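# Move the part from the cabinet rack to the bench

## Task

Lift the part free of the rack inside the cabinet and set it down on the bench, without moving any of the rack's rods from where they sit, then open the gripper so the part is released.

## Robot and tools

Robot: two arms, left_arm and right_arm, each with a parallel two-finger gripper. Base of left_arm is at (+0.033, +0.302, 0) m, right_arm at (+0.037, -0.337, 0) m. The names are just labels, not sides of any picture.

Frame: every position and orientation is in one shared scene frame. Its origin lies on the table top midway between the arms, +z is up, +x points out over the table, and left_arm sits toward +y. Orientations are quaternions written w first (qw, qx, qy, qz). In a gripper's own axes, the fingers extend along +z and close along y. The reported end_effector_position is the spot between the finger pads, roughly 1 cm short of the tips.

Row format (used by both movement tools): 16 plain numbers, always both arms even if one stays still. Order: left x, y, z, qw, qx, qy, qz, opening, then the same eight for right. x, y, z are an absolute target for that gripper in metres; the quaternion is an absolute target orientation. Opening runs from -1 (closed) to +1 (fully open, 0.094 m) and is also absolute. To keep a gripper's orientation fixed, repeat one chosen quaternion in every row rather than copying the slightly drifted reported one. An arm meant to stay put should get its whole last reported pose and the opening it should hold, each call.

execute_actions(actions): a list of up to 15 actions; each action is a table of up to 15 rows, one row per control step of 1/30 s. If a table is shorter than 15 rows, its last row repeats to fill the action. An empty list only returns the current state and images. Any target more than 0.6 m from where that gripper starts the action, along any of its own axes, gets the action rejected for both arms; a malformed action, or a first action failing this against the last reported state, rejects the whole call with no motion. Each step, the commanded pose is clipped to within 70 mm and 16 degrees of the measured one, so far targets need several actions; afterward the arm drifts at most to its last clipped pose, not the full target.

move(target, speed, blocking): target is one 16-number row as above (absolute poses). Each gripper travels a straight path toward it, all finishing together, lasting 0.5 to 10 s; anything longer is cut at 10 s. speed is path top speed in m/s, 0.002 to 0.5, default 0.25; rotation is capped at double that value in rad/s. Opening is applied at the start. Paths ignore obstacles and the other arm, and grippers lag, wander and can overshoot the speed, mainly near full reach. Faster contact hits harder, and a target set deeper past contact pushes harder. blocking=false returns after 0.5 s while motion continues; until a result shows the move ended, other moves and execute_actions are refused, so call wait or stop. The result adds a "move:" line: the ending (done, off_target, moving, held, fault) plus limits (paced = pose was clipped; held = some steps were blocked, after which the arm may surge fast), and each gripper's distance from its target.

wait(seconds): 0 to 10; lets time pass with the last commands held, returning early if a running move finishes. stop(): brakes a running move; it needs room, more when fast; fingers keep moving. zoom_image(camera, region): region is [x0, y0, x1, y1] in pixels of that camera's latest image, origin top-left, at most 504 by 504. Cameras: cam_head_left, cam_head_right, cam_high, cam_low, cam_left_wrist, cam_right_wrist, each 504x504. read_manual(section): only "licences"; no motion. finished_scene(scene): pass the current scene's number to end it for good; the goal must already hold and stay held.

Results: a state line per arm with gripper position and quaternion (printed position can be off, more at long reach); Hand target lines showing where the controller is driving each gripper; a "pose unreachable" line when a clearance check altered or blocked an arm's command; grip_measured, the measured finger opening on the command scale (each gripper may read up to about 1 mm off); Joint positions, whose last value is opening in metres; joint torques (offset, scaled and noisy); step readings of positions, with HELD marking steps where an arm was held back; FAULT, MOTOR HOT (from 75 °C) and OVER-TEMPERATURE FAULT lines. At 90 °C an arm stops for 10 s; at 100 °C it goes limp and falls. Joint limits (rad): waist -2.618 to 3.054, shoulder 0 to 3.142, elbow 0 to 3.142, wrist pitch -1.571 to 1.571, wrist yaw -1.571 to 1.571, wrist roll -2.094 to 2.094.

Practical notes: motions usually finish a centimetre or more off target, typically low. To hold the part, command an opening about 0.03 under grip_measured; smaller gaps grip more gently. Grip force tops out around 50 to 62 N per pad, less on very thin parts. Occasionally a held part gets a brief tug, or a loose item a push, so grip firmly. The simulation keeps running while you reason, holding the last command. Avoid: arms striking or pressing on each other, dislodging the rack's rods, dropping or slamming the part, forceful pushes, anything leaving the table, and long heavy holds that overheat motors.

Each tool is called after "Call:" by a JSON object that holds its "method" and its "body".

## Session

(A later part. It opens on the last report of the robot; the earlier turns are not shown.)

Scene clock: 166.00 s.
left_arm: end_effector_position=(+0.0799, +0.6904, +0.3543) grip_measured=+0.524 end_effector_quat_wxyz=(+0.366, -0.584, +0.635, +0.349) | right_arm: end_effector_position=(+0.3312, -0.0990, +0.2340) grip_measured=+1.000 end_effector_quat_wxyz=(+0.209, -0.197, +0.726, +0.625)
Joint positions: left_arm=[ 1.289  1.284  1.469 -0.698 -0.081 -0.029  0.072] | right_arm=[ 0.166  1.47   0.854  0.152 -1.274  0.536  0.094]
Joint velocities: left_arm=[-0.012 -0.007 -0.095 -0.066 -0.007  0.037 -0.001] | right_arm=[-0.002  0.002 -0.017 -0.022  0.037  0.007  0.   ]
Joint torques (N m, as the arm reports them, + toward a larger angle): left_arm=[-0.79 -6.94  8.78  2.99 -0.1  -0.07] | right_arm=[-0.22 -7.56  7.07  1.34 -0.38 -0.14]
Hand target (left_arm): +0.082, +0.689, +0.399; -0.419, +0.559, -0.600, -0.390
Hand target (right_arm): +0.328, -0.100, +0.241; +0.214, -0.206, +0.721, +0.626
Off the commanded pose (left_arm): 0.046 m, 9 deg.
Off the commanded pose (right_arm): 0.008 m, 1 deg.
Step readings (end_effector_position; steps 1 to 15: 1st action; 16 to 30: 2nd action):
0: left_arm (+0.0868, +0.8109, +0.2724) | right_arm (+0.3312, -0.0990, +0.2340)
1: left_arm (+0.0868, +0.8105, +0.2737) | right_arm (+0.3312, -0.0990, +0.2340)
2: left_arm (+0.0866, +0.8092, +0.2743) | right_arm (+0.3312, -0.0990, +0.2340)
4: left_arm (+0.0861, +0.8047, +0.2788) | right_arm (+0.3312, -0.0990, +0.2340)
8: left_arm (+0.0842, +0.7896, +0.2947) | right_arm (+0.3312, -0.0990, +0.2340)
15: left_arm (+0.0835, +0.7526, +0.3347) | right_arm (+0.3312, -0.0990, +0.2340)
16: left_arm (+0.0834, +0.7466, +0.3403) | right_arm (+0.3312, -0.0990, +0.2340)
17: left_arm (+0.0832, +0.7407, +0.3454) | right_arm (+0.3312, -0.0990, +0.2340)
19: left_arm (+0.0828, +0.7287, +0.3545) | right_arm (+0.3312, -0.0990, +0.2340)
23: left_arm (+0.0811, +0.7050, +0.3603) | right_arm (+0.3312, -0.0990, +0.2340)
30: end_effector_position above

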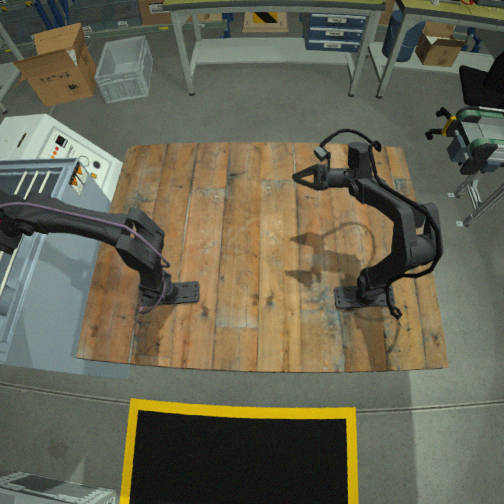

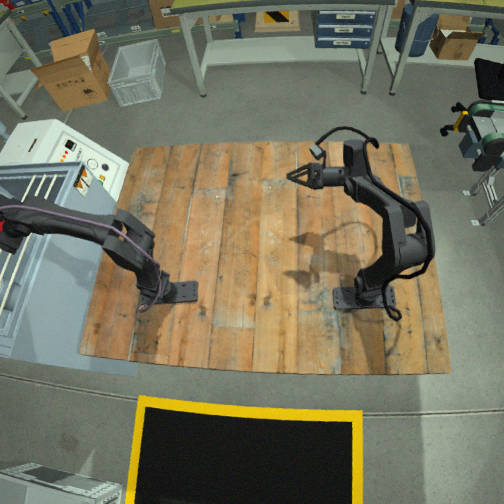

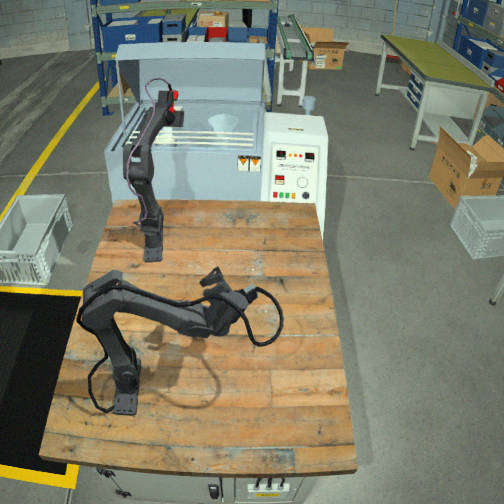

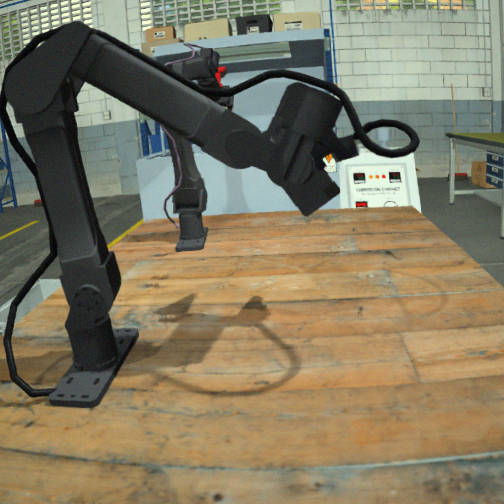

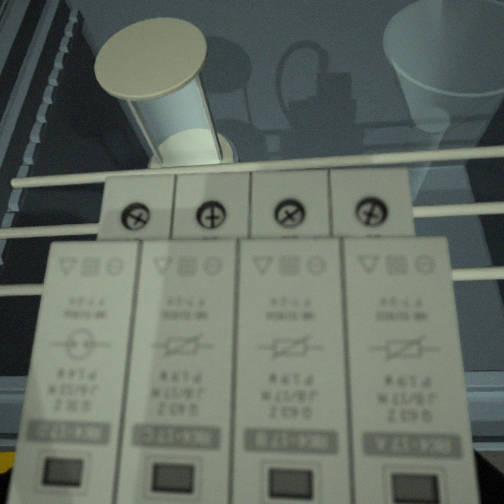

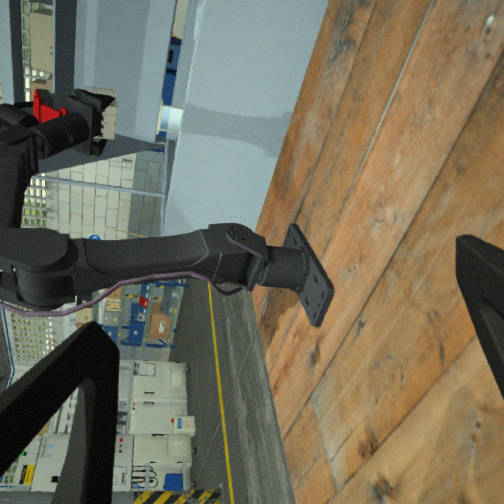

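Call:
{"method": "move", "body": {"target": [0.36,0.30,0.22,0.5,0,0.866,0,0.49, 0.328,-0.1,0.241,0.214,-0.206,0.721,0.626,1], "speed": 0.2}}

Call:
{"method": "move", "body": {"target": [0.36,0.30,0.10,0.5,0,0.866,0,0.49, 0.328,-0.1,0.241,0.214,-0.206,0.721,0.626,1], "speed": 0.1}}

Scene clock: 181.10 s.
left_arm: end_effector_position=(+0.3242, +0.2999, +0.1840) grip_measured=+0.523 end_effector_quat_wxyz=(+0.425, -0.004, +0.905, +0.006) | right_arm: end_effector_position=(+0.3312, -0.0990, +0.2340) grip_measured=+1.000 end_effector_quat_wxyz=(+0.209, -0.197, +0.726, +0.625)
Joint positions: left_arm=[-0.157  0.863  0.716 -0.545 -0.039 -0.023  0.072] | right_arm=[ 0.166  1.47   0.854  0.152 -1.274  0.536  0.094]
Joint velocities: left_arm=[-0.017  0.022 -0.007  0.022  0.007  0.037  0.001] | right_arm=[-0.012  0.002 -0.017 -0.037  0.051  0.022  0.   ]
Joint torques (N m, as the arm reports them, + toward a larger angle): left_arm=[-0.62 -1.7   9.28  3.1   0.03  0.02] | right_arm=[-0.22 -7.55  7.06  1.34 -0.38 -0.14]
Hand target (left_arm): +0.345, +0.297, +0.221; +0.496, +0.001, +0.868, +0.002
Hand target (right_arm): +0.328, -0.100, +0.241; +0.214, -0.206, +0.721, +0.626
Off the commanded pose (left_arm): 0.051 m, 10 deg.
Off the commanded pose (right_arm): 0.008 m, 1 deg.
move: off_target (left_arm)

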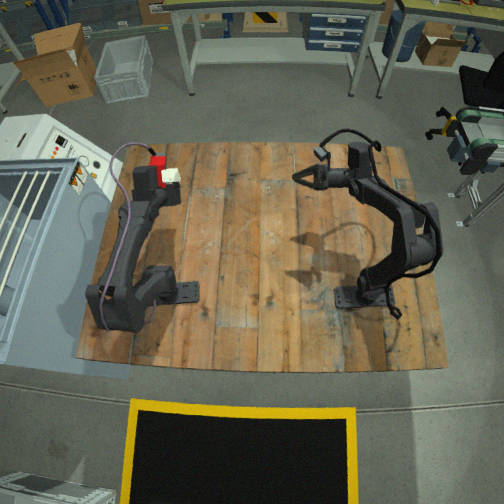

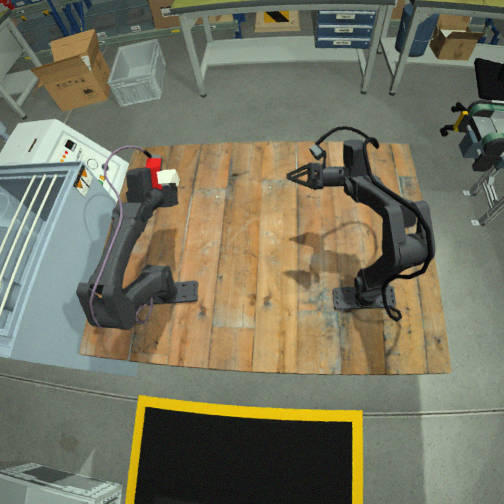

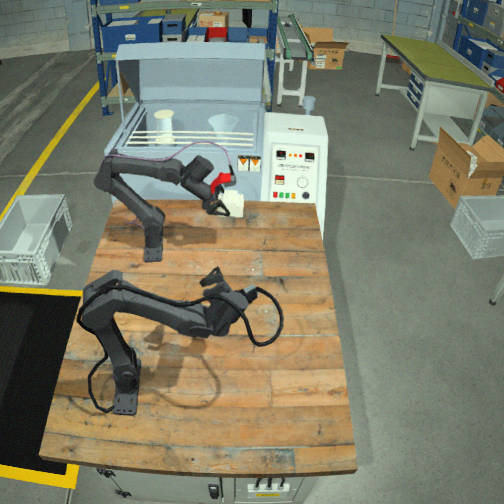

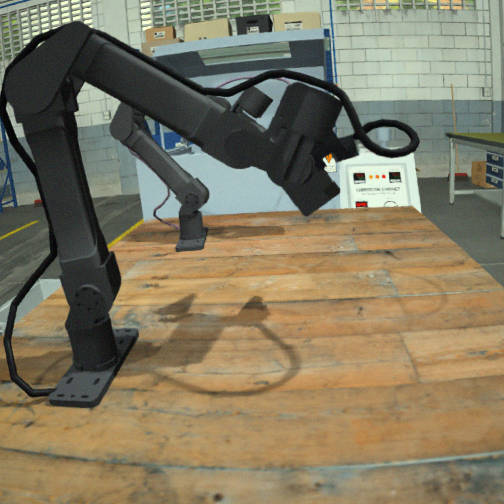

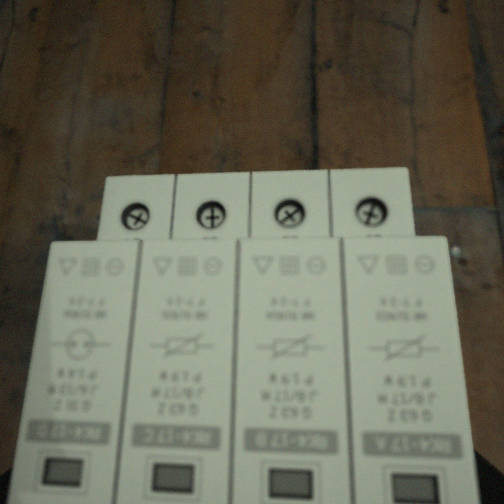

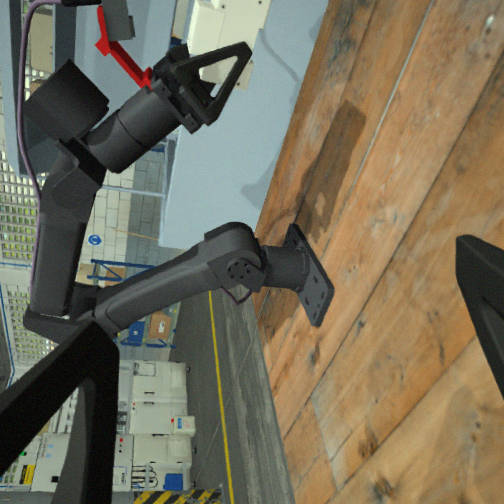

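Scene clock: 183.13 s.
left_arm: end_effector_position=(+0.3278, +0.2970, +0.0682) grip_measured=+0.523 end_effector_quat_wxyz=(+0.426, +0.004, +0.905, +0.001) | right_arm: end_effector_position=(+0.3312, -0.0990, +0.2340) grip_measured=+1.000 end_effector_quat_wxyz=(+0.209, -0.197, +0.726, +0.625)
Joint positions: left_arm=[-0.157  1.005  0.291  0.023 -0.024 -0.013  0.072] | right_arm=[ 0.166  1.47   0.854  0.152 -1.274  0.536  0.094]
Joint velocities: left_arm=[-0.002  0.017  0.007  0.095 -0.007  0.007 -0.   ] | right_arm=[-0.012 -0.002  0.017 -0.022 -0.081 -0.051  0.   ]
Joint torques (N m, as the arm reports them, + toward a larger angle): left_arm=[ 0.98 -2.19  8.4   3.11  0.05  0.04] | right_arm=[-0.22 -7.55  7.06  1.34 -0.38 -0.14]
Hand target (left_arm): +0.351, +0.300, +0.104; +0.497, +0.001, +0.868, +0.002
Hand target (right_arm): +0.328, -0.100, +0.241; +0.214, -0.206, +0.721, +0.626
Off the commanded pose (left_arm): 0.045 m, 10 deg.
Off the commanded pose (right_arm): 0.008 m, 1 deg.
move: off_target (left_arm)

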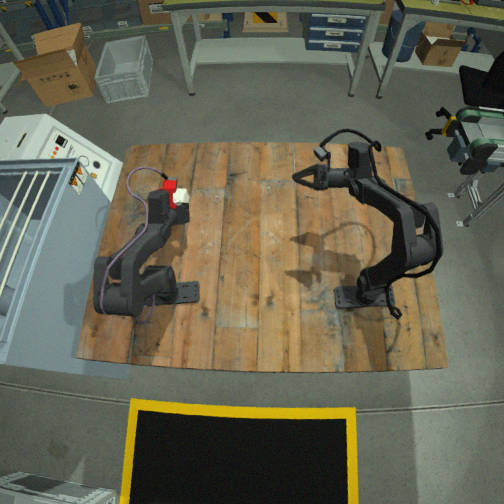

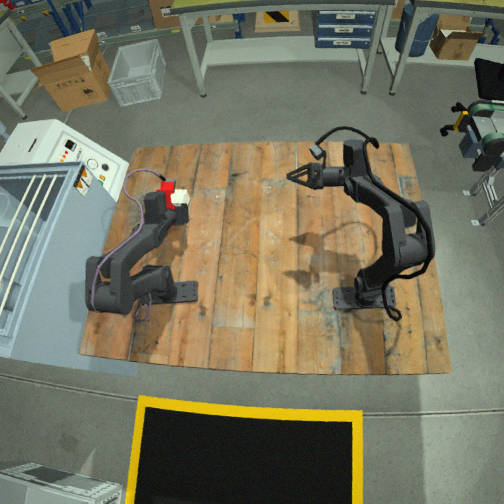

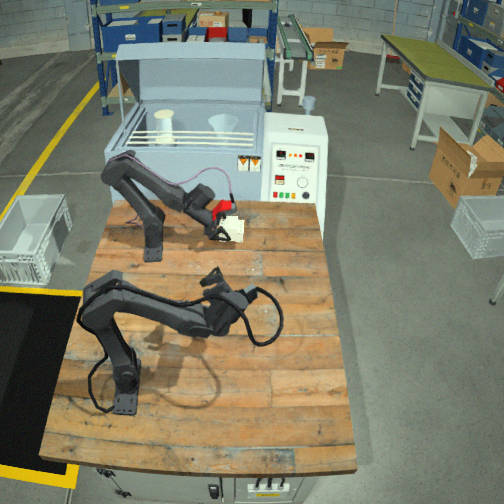

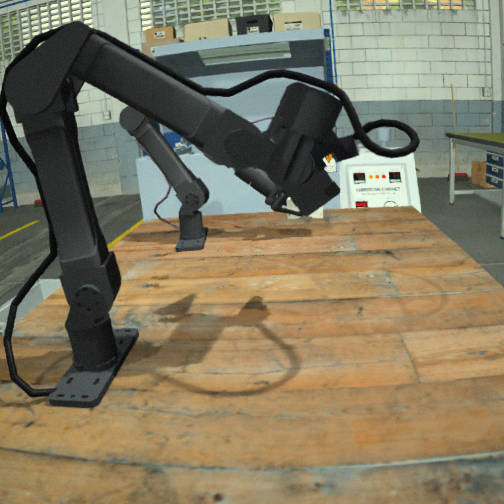

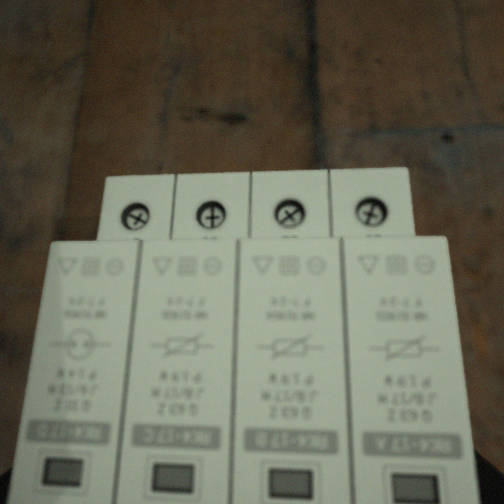

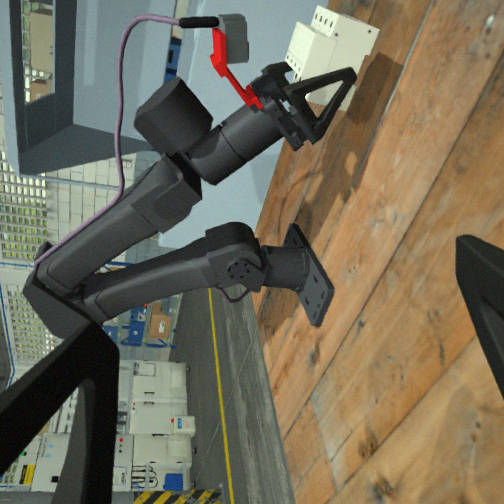

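Call:
{"method": "move", "body": {"target": [0.39,0.30,0.062,0.515,0,0.857,0,0.49, 0.328,-0.1,0.241,0.214,-0.206,0.721,0.626,1], "speed": 0.04}}

Call:
{"method": "zoom_image", "body": {"camera": "cam_right_wrist", "region": [250, 0, 450, 160]}}

Scene clock: 191.60 s.
left_arm: end_effector_position=(+0.3639, +0.2971, +0.0297) grip_measured=+0.523 end_effector_quat_wxyz=(+0.443, +0.003, +0.897, +0.001) | right_arm: end_effector_position=(+0.3312, -0.0990, +0.2340) grip_measured=+1.000 end_effector_quat_wxyz=(+0.209, -0.197, +0.726, +0.625)
Joint positions: left_arm=[-0.153  1.409  0.265  0.49  -0.023 -0.011  0.072] | right_arm=[ 0.166  1.47   0.854  0.152 -1.274  0.536  0.094]
Joint velocities: left_arm=[ 0.007  0.017  0.017  0.022  0.037 -0.081 -0.   ] | right_arm=[-0.002 -0.007  0.002 -0.081  0.037 -0.022  0.   ]
Joint torques (N m, as the arm reports them, + toward a larger angle): left_arm=[ 0.7  -4.07  6.2   3.17  0.05  0.04] | right_arm=[-0.22 -7.55  7.06  1.34 -0.38 -0.14]
Hand target (left_arm): +0.386, +0.299, +0.064; +0.512, +0.001, +0.859, +0.002
Hand target (right_arm): +0.328, -0.100, +0.241; +0.214, -0.206, +0.721, +0.626
Off the commanded pose (left_arm): 0.042 m, 9 deg.
Off the commanded pose (right_arm): 0.008 m, 1 deg.
move: off_target (left_arm)

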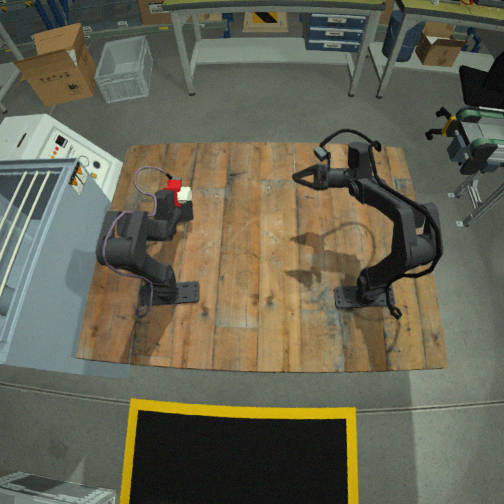

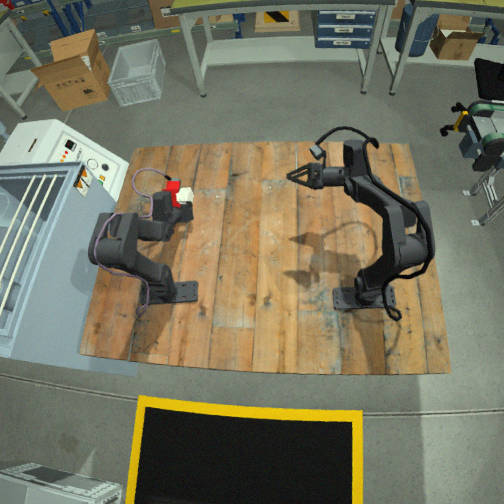

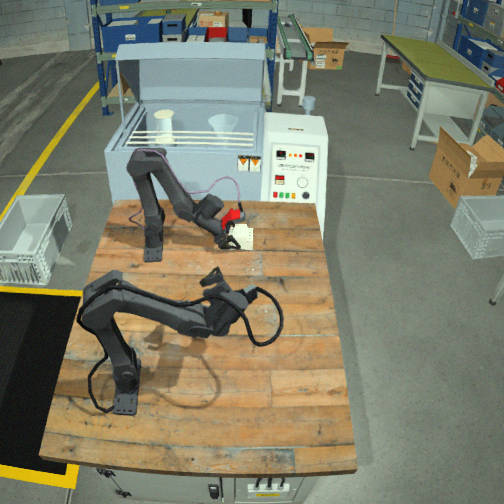

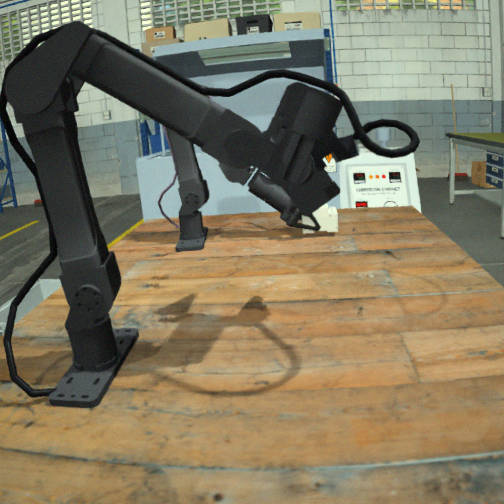

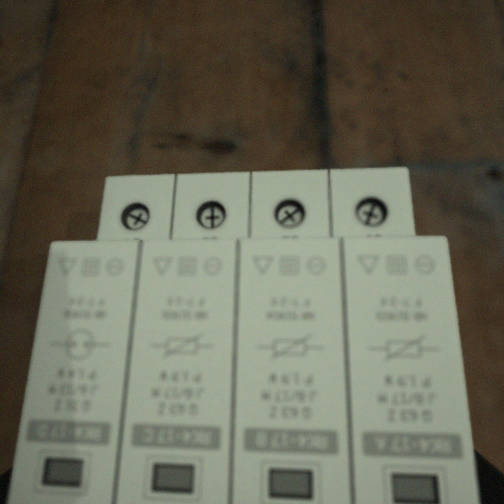

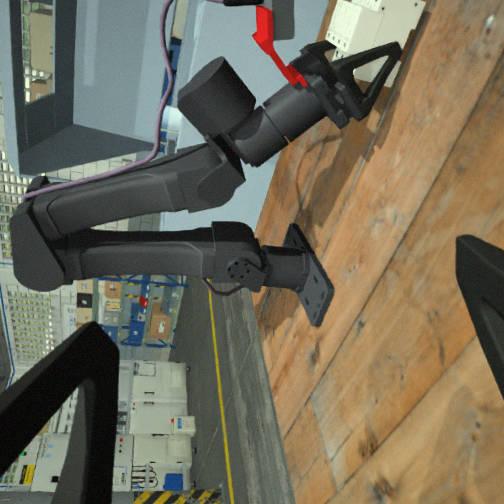

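Region (250, 0, 450, 160) of cam_right_wrist's 504x504 image, scaled by 2.520, with more detail than that image has; it fills the top 403 rows of this view, and the rest is white.

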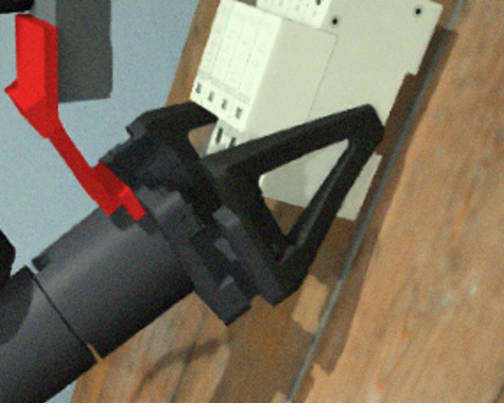

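Still carrying full load; lower gently.

Call:
{"method": "execute_actions", "body": {"actions": [[[0.39,0.30,0.061,0.514,0,0.858,0,0.49,0.328,-0.1,0.241,0.214,-0.206,0.721,0.626,1],[0.39,0.30,0.060,0.513,0,0.858,0,0.49,0.328,-0.1,0.241,0.214,-0.206,0.721,0.626,1],[0.39,0.30,0.059,0.512,0,0.859,0,0.49,0.328,-0.1,0.241,0.214,-0.206,0.721,0.626,1],[0.39,0.30,0.058,0.511,0,0.860,0,0.49,0.328,-0.1,0.241,0.214,-0.206,0.721,0.626,1],[0.39,0.30,0.057,0.510,0,0.860,0,0.49,0.328,-0.1,0.241,0.214,-0.206,0.721,0.626,1],[0.39,0.30,0.056,0.510,0,0.860,0,0.49,0.328,-0.1,0.241,0.214,-0.206,0.721,0.626,1],[0.39,0.30,0.055,0.510,0,0.860,0,0.49,0.328,-0.1,0.241,0.214,-0.206,0.721,0.626,1],[0.39,0.30,0.054,0.510,0,0.860,0,0.49,0.328,-0.1,0.241,0.214,-0.206,0.721,0.626,1],[0.39,0.30,0.053,0.510,0,0.860,0,0.49,0.328,-0.1,0.241,0.214,-0.206,0.721,0.626,1],[0.39,0.30,0.052,0.510,0,0.860,0,0.49,0.328,-0.1,0.241,0.214,-0.206,0.721,0.626,1],[0.39,0.30,0.051,0.510,0,0.860,0,0.49,0.328,-0.1,0.241,0.214,-0.206,0.721,0.626,1],[0.39,0.30,0.050,0.510,0,0.860,0,0.49,0.328,-0.1,0.241,0.214,-0.206,0.721,0.626,1],[0.39,0.30,0.049,0.510,0,0.860,0,0.49,0.328,-0.1,0.241,0.214,-0.206,0.721,0.626,1],[0.39,0.30,0.048,0.510,0,0.860,0,0.49,0.328,-0.1,0.241,0.214,-0.206,0.721,0.626,1],[0.39,0.30,0.047,0.510,0,0.860,0,0.49,0.328,-0.1,0.241,0.214,-0.206,0.721,0.626,1]],[[0.39,0.30,0.046,0.510,0,0.860,0,0.49,0.328,-0.1,0.241,0.214,-0.206,0.721,0.626,1],[0.39,0.30,0.045,0.510,0,0.860,0,0.49,0.328,-0.1,0.241,0.214,-0.206,0.721,0.626,1],[0.39,0.30,0.044,0.510,0,0.860,0,0.49,0.328,-0.1,0.241,0.214,-0.206,0.721,0.626,1],[0.39,0.30,0.043,0.510,0,0.860,0,0.49,0.328,-0.1,0.241,0.214,-0.206,0.721,0.626,1],[0.39,0.30,0.042,0.510,0,0.860,0,0.49,0.328,-0.1,0.241,0.214,-0.206,0.721,0.626,1]]]}}

Scene clock: 204.17 s.
left_arm: end_effector_position=(+0.3755, +0.2962, +0.0187) grip_measured=+0.523 end_effector_quat_wxyz=(+0.455, +0.004, +0.891, -0.001) | right_arm: end_effector_position=(+0.3312, -0.0990, +0.2340) grip_measured=+1.000 end_effector_quat_wxyz=(+0.209, -0.197, +0.726, +0.625)
Joint positions: left_arm=[-0.151  1.549  0.265  0.657 -0.016 -0.01   0.072] | right_arm=[ 0.166  1.47   0.854  0.152 -1.274  0.536  0.094]
Joint velocities: left_arm=[ 0.002  0.022  0.007  0.11  -0.051  0.022 -0.   ] | right_arm=[ 0.002 -0.027  0.022  0.007 -0.022 -0.051  0.   ]
Joint torques (N m, as the arm reports them, + toward a larger angle): left_arm=[ 0.83 -4.3   4.06  3.01  0.02  0.04] | right_arm=[-0.22 -7.56  7.07  1.34 -0.38 -0.14]
Hand target (left_arm): +0.389, +0.300, +0.043; +0.507, +0.001, +0.862, +0.001
Hand target (right_arm): +0.328, -0.100, +0.241; +0.214, -0.206, +0.721, +0.626
Off the commanded pose (left_arm): 0.028 m, 7 deg.
Off the commanded pose (right_arm): 0.008 m, 1 deg.
Step readings (end_effector_position; steps 1 to 15: 1st action; 16 to 30: 2nd action):
0: left_arm (+0.3645, +0.2970, +0.0303) | right_arm (+0.3312, -0.0990, +0.2340)
1: left_arm (+0.3646, +0.2970, +0.0301) | right_arm (+0.3312, -0.0990, +0.2340)
2: left_arm (+0.3648, +0.2970, +0.0296) | right_arm (+0.3312, -0.0990, +0.2340)
4: left_arm (+0.3648, +0.2969, +0.0275) | right_arm (+0.3312, -0.0990, +0.2340)
8: left_arm (+0.3639, +0.2968, +0.0220) | right_arm (+0.3312, -0.0990, +0.2340)
15: left_arm (+0.3660, +0.2967, +0.0175) | right_arm (+0.3312, -0.0990, +0.2340)
16: left_arm (+0.3668, +0.2966, +0.0173) | right_arm (+0.3312, -0.0990, +0.2340)
17: left_arm (+0.3677, +0.2966, +0.0173) | right_arm (+0.3312, -0.0990, +0.2340)
19: left_arm (+0.3696, +0.2965, +0.0175) | right_arm (+0.3312, -0.0990, +0.2340)
23: left_arm (+0.3732, +0.2964, +0.0181) | right_arm (+0.3312, -0.0990, +0.2340)
30: end_effector_position above

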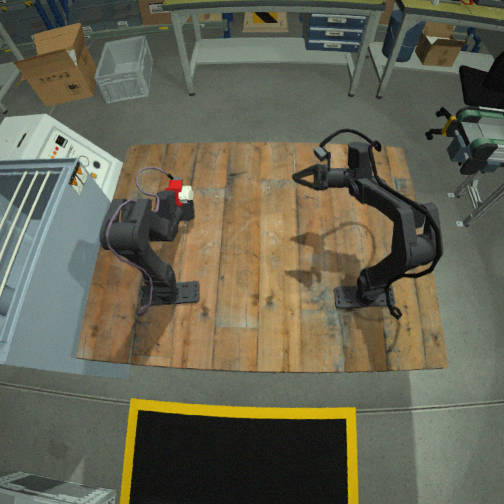

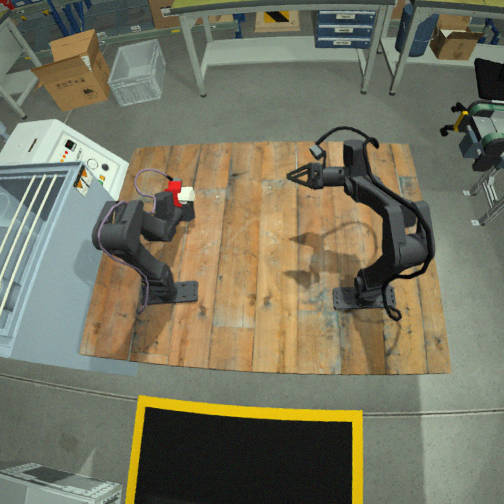

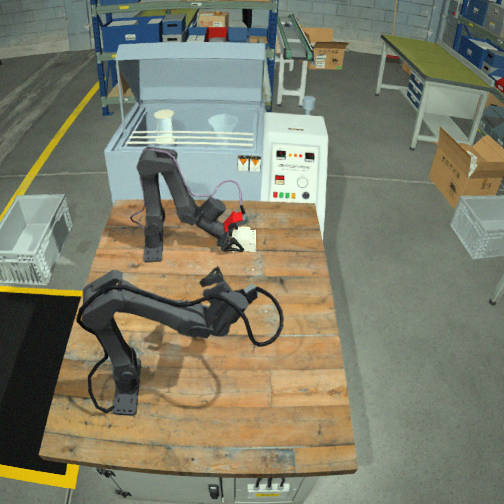

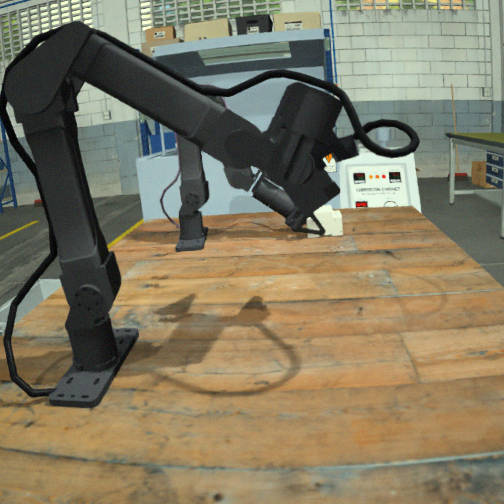

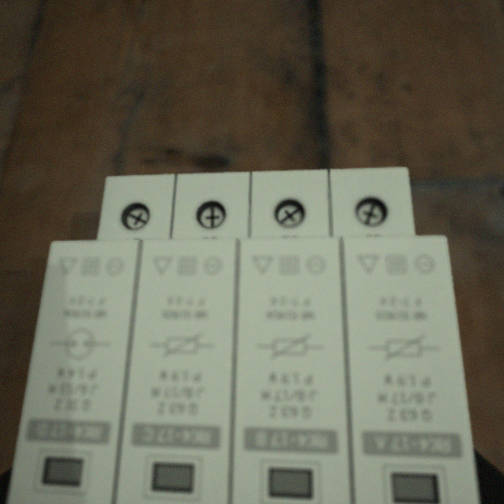

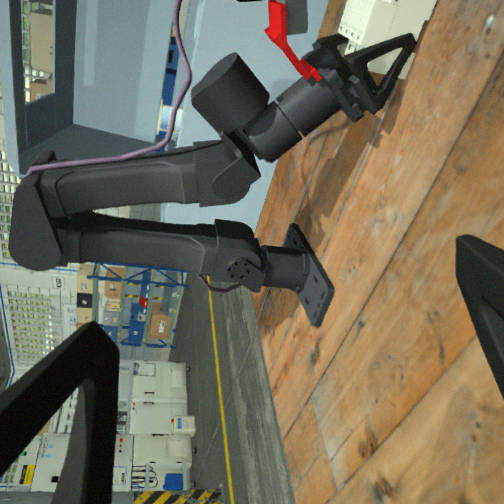

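Call:
{"method": "execute_actions", "body": {"actions": [[[0.387,0.30,0.040,0.503,0,0.864,0,0.49,0.328,-0.1,0.241,0.214,-0.206,0.721,0.626,1],[0.387,0.30,0.040,0.503,0,0.864,0,0.49,0.328,-0.1,0.241,0.214,-0.206,0.721,0.626,1],[0.384,0.30,0.037,0.495,0,0.869,0,0.49,0.328,-0.1,0.241,0.214,-0.206,0.721,0.626,1],[0.384,0.30,0.037,0.495,0,0.869,0,0.49,0.328,-0.1,0.241,0.214,-0.206,0.721,0.626,1],[0.381,0.30,0.034,0.487,0,0.873,0,0.49,0.328,-0.1,0.241,0.214,-0.206,0.721,0.626,1],[0.381,0.30,0.034,0.487,0,0.873,0,0.49,0.328,-0.1,0.241,0.214,-0.206,0.721,0.626,1],[0.378,0.30,0.031,0.478,0,0.878,0,0.49,0.328,-0.1,0.241,0.214,-0.206,0.721,0.626,1]],[[0.378,0.30,0.031,0.478,0,0.878,0,0.55,0.328,-0.1,0.241,0.214,-0.206,0.721,0.626,1],[0.378,0.30,0.031,0.478,0,0.878,0,0.58,0.328,-0.1,0.241,0.214,-0.206,0.721,0.626,1],[0.378,0.30,0.031,0.478,0,0.878,0,0.62,0.328,-0.1,0.241,0.214,-0.206,0.721,0.626,1],[0.378,0.30,0.031,0.478,0,0.878,0,1,0.328,-0.1,0.241,0.214,-0.206,0.721,0.626,1]]]}}

Call:
{"method": "move", "body": {"target": [0.32,0.30,0.14,0.478,0,0.878,0,1, 0.328,-0.1,0.241,0.214,-0.206,0.721,0.626,1], "speed": 0.15}}

Scene clock: 213.23 s.
left_arm: end_effector_position=(+0.3749, +0.2962, +0.0182) grip_measured=+1.000 end_effector_quat_wxyz=(+0.455, +0.004, +0.890, -0.001) | right_arm: end_effector_position=(+0.3312, -0.0990, +0.2340) grip_measured=+1.000 end_effector_quat_wxyz=(+0.209, -0.197, +0.726, +0.625)
Joint positions: left_arm=[-0.151  1.551  0.26   0.665 -0.016 -0.01   0.094] | right_arm=[ 0.166  1.47   0.854  0.152 -1.274  0.536  0.094]
Joint velocities: left_arm=[-0.007 -0.002  0.002 -0.037  0.022  0.051  0.   ] | right_arm=[-0.007  0.022  0.017  0.037  0.022 -0.037  0.   ]
Joint torques (N m, as the arm reports them, + toward a larger angle): left_arm=[ 0.98 -5.99  3.99  2.16  0.03  0.03] | right_arm=[-0.22 -7.56  7.07  1.34 -0.38 -0.14]
Hand target (left_arm): +0.378, +0.300, +0.031; +0.478, +0.000, +0.878, +0.001
Hand target (right_arm): +0.328, -0.100, +0.241; +0.214, -0.206, +0.721, +0.626
Off the commanded pose (left_arm): 0.014 m, 3 deg.
Off the commanded pose (right_arm): 0.008 m, 1 deg.
Step readings (end_effector_position; steps 1 to 15: 1st action; 16 to 30: 2nd action):
0: left_arm (+0.3759, +0.2962, +0.0188) | right_arm (+0.3312, -0.0990, +0.2340)
1: left_arm (+0.3756, +0.2962, +0.0185) | right_arm (+0.3312, -0.0990, +0.2340)
2: left_arm (+0.3752, +0.2962, +0.0184) | right_arm (+0.3312, -0.0990, +0.2340)
4: left_arm (+0.3750, +0.2962, +0.0183) | right_arm (+0.3312, -0.0990, +0.2340)
8: left_arm (+0.3749, +0.2962, +0.0182) | right_arm (+0.3312, -0.0990, +0.2340)
15: left_arm (+0.3749, +0.2962, +0.0182) | right_arm (+0.3312, -0.0990, +0.2340)
16: left_arm (+0.3748, +0.2962, +0.0181) | right_arm (+0.3312, -0.0990, +0.2340)
17: left_arm (+0.3744, +0.2963, +0.0175) | right_arm (+0.3312, -0.0990, +0.2340)
19: left_arm (+0.3749, +0.2962, +0.0182) | right_arm (+0.3312, -0.0990, +0.2340)
23: left_arm (+0.3749, +0.2962, +0.0182) | right_arm (+0.3312, -0.0990, +0.2340)
30: end_effector_position above

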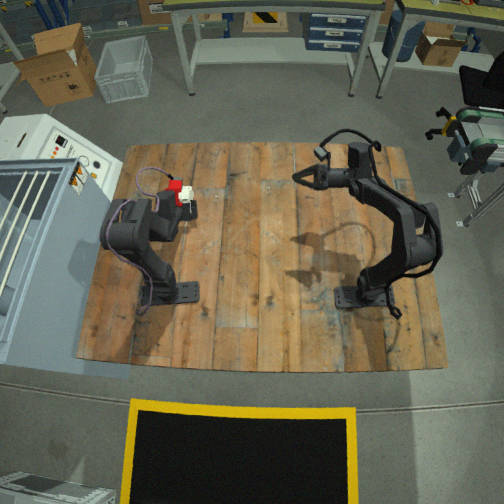

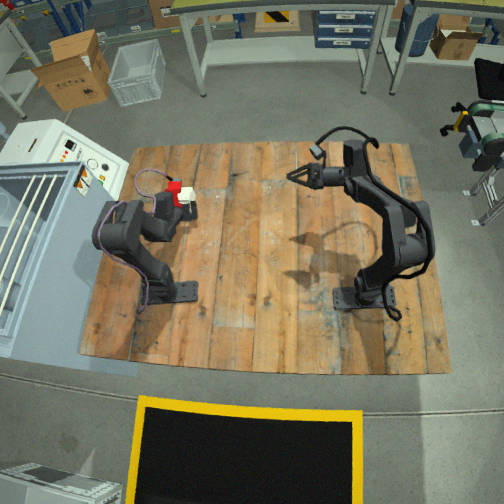

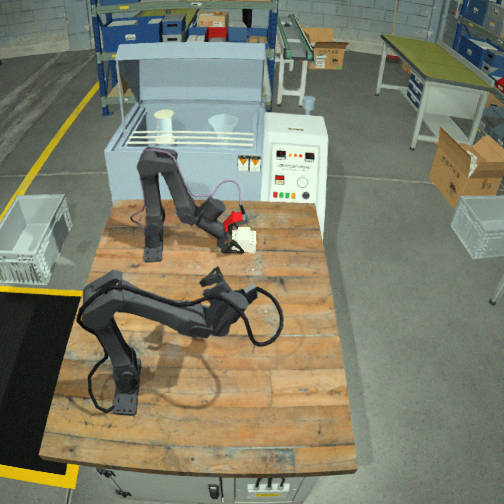

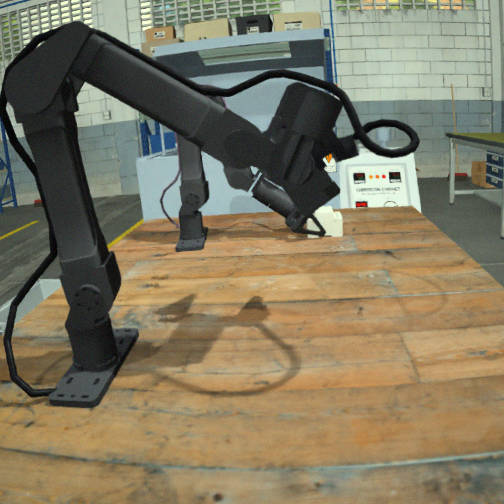

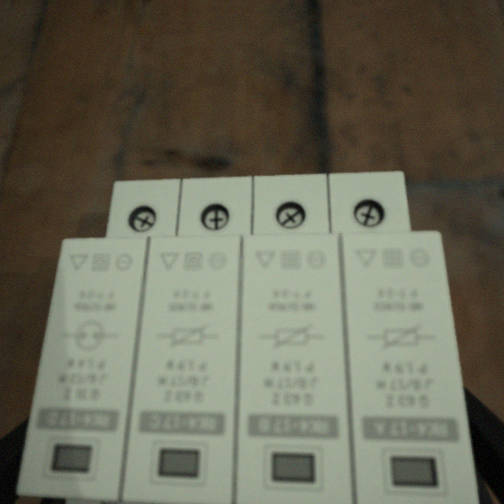

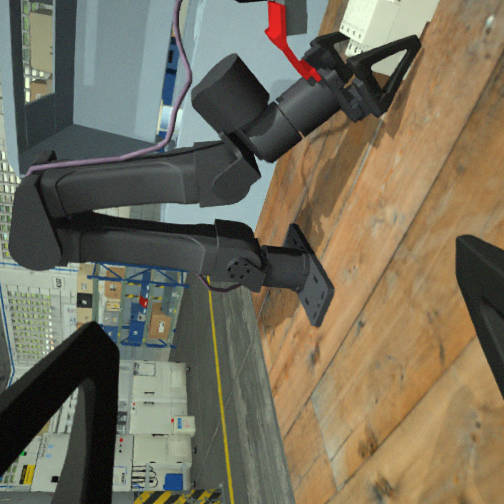

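Scene clock: 214.93 s.
left_arm: end_effector_position=(+0.3141, +0.2979, +0.1100) grip_measured=+1.000 end_effector_quat_wxyz=(+0.446, +0.004, +0.895, -0.001) | right_arm: end_effector_position=(+0.3312, -0.0990, +0.2340) grip_measured=+1.000 end_effector_quat_wxyz=(+0.209, -0.197, +0.726, +0.625)
Joint positions: left_arm=[-0.151  0.792  0.366 -0.22  -0.016 -0.01   0.094] | right_arm=[ 0.166  1.47   0.854  0.152 -1.274  0.536  0.094]
Joint velocities: left_arm=[-0.012 -0.012  0.007  0.007 -0.051  0.007  0.   ] | right_arm=[-0.007 -0.002 -0.017  0.007 -0.051 -0.007  0.   ]
Joint torques (N m, as the arm reports them, + toward a larger angle): left_arm=[ 0.78 -2.73 11.4   1.85  0.02  0.  ] | right_arm=[-0.22 -7.55  7.07  1.34 -0.38 -0.14]
Hand target (left_arm): +0.322, +0.300, +0.137; +0.478, +0.000, +0.878, +0.000
Hand target (right_arm): +0.328, -0.100, +0.241; +0.214, -0.206, +0.721, +0.626
Off the commanded pose (left_arm): 0.031 m, 4 deg.
Off the commanded pose (right_arm): 0.008 m, 1 deg.
move: off_target (left_arm)

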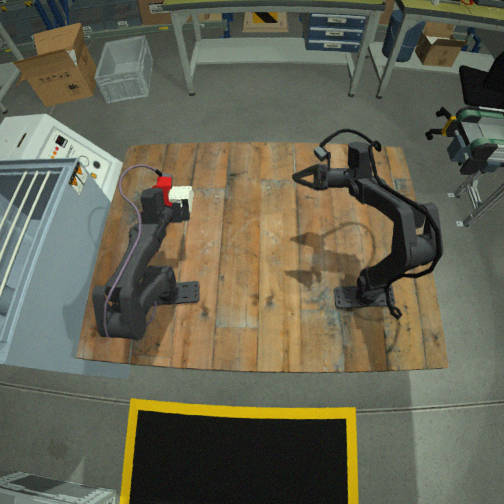

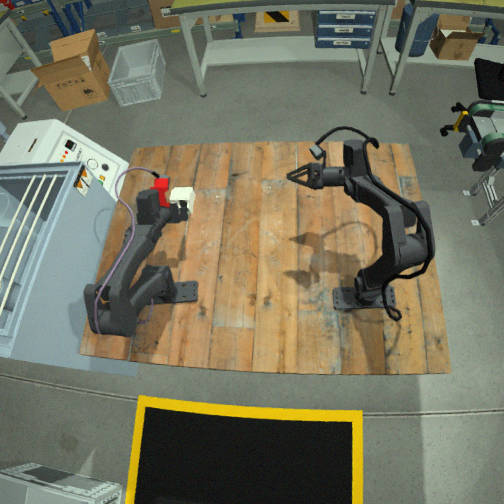

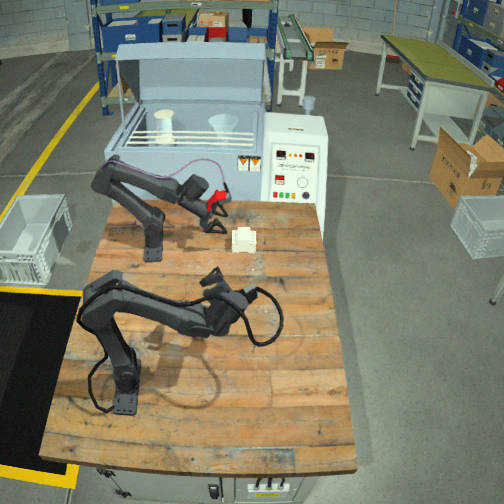

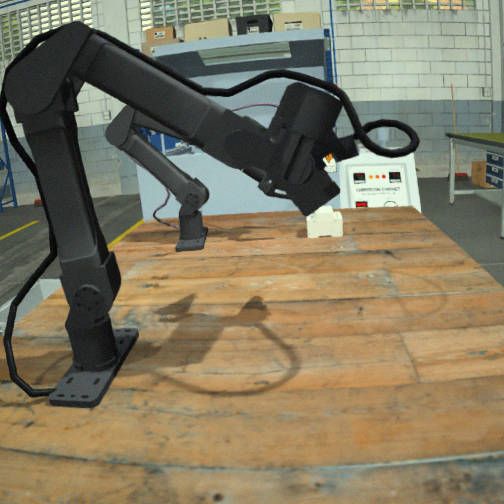

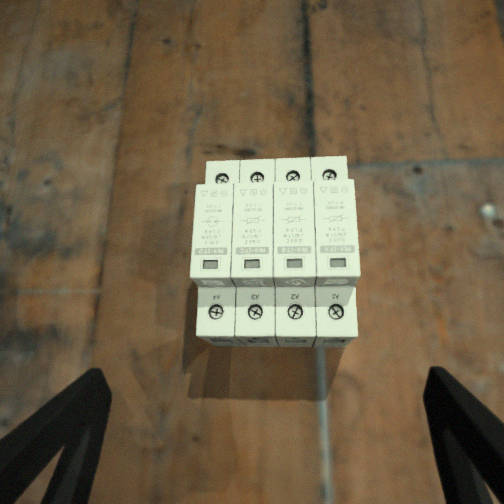

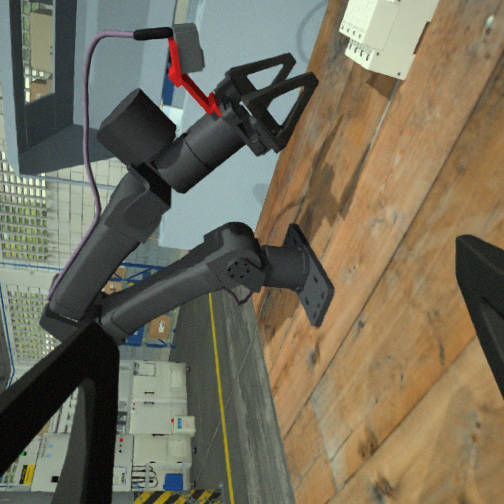

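Call:
{"method": "finished_scene", "body": {"scene": 1}}

The scene is finished: the task was done.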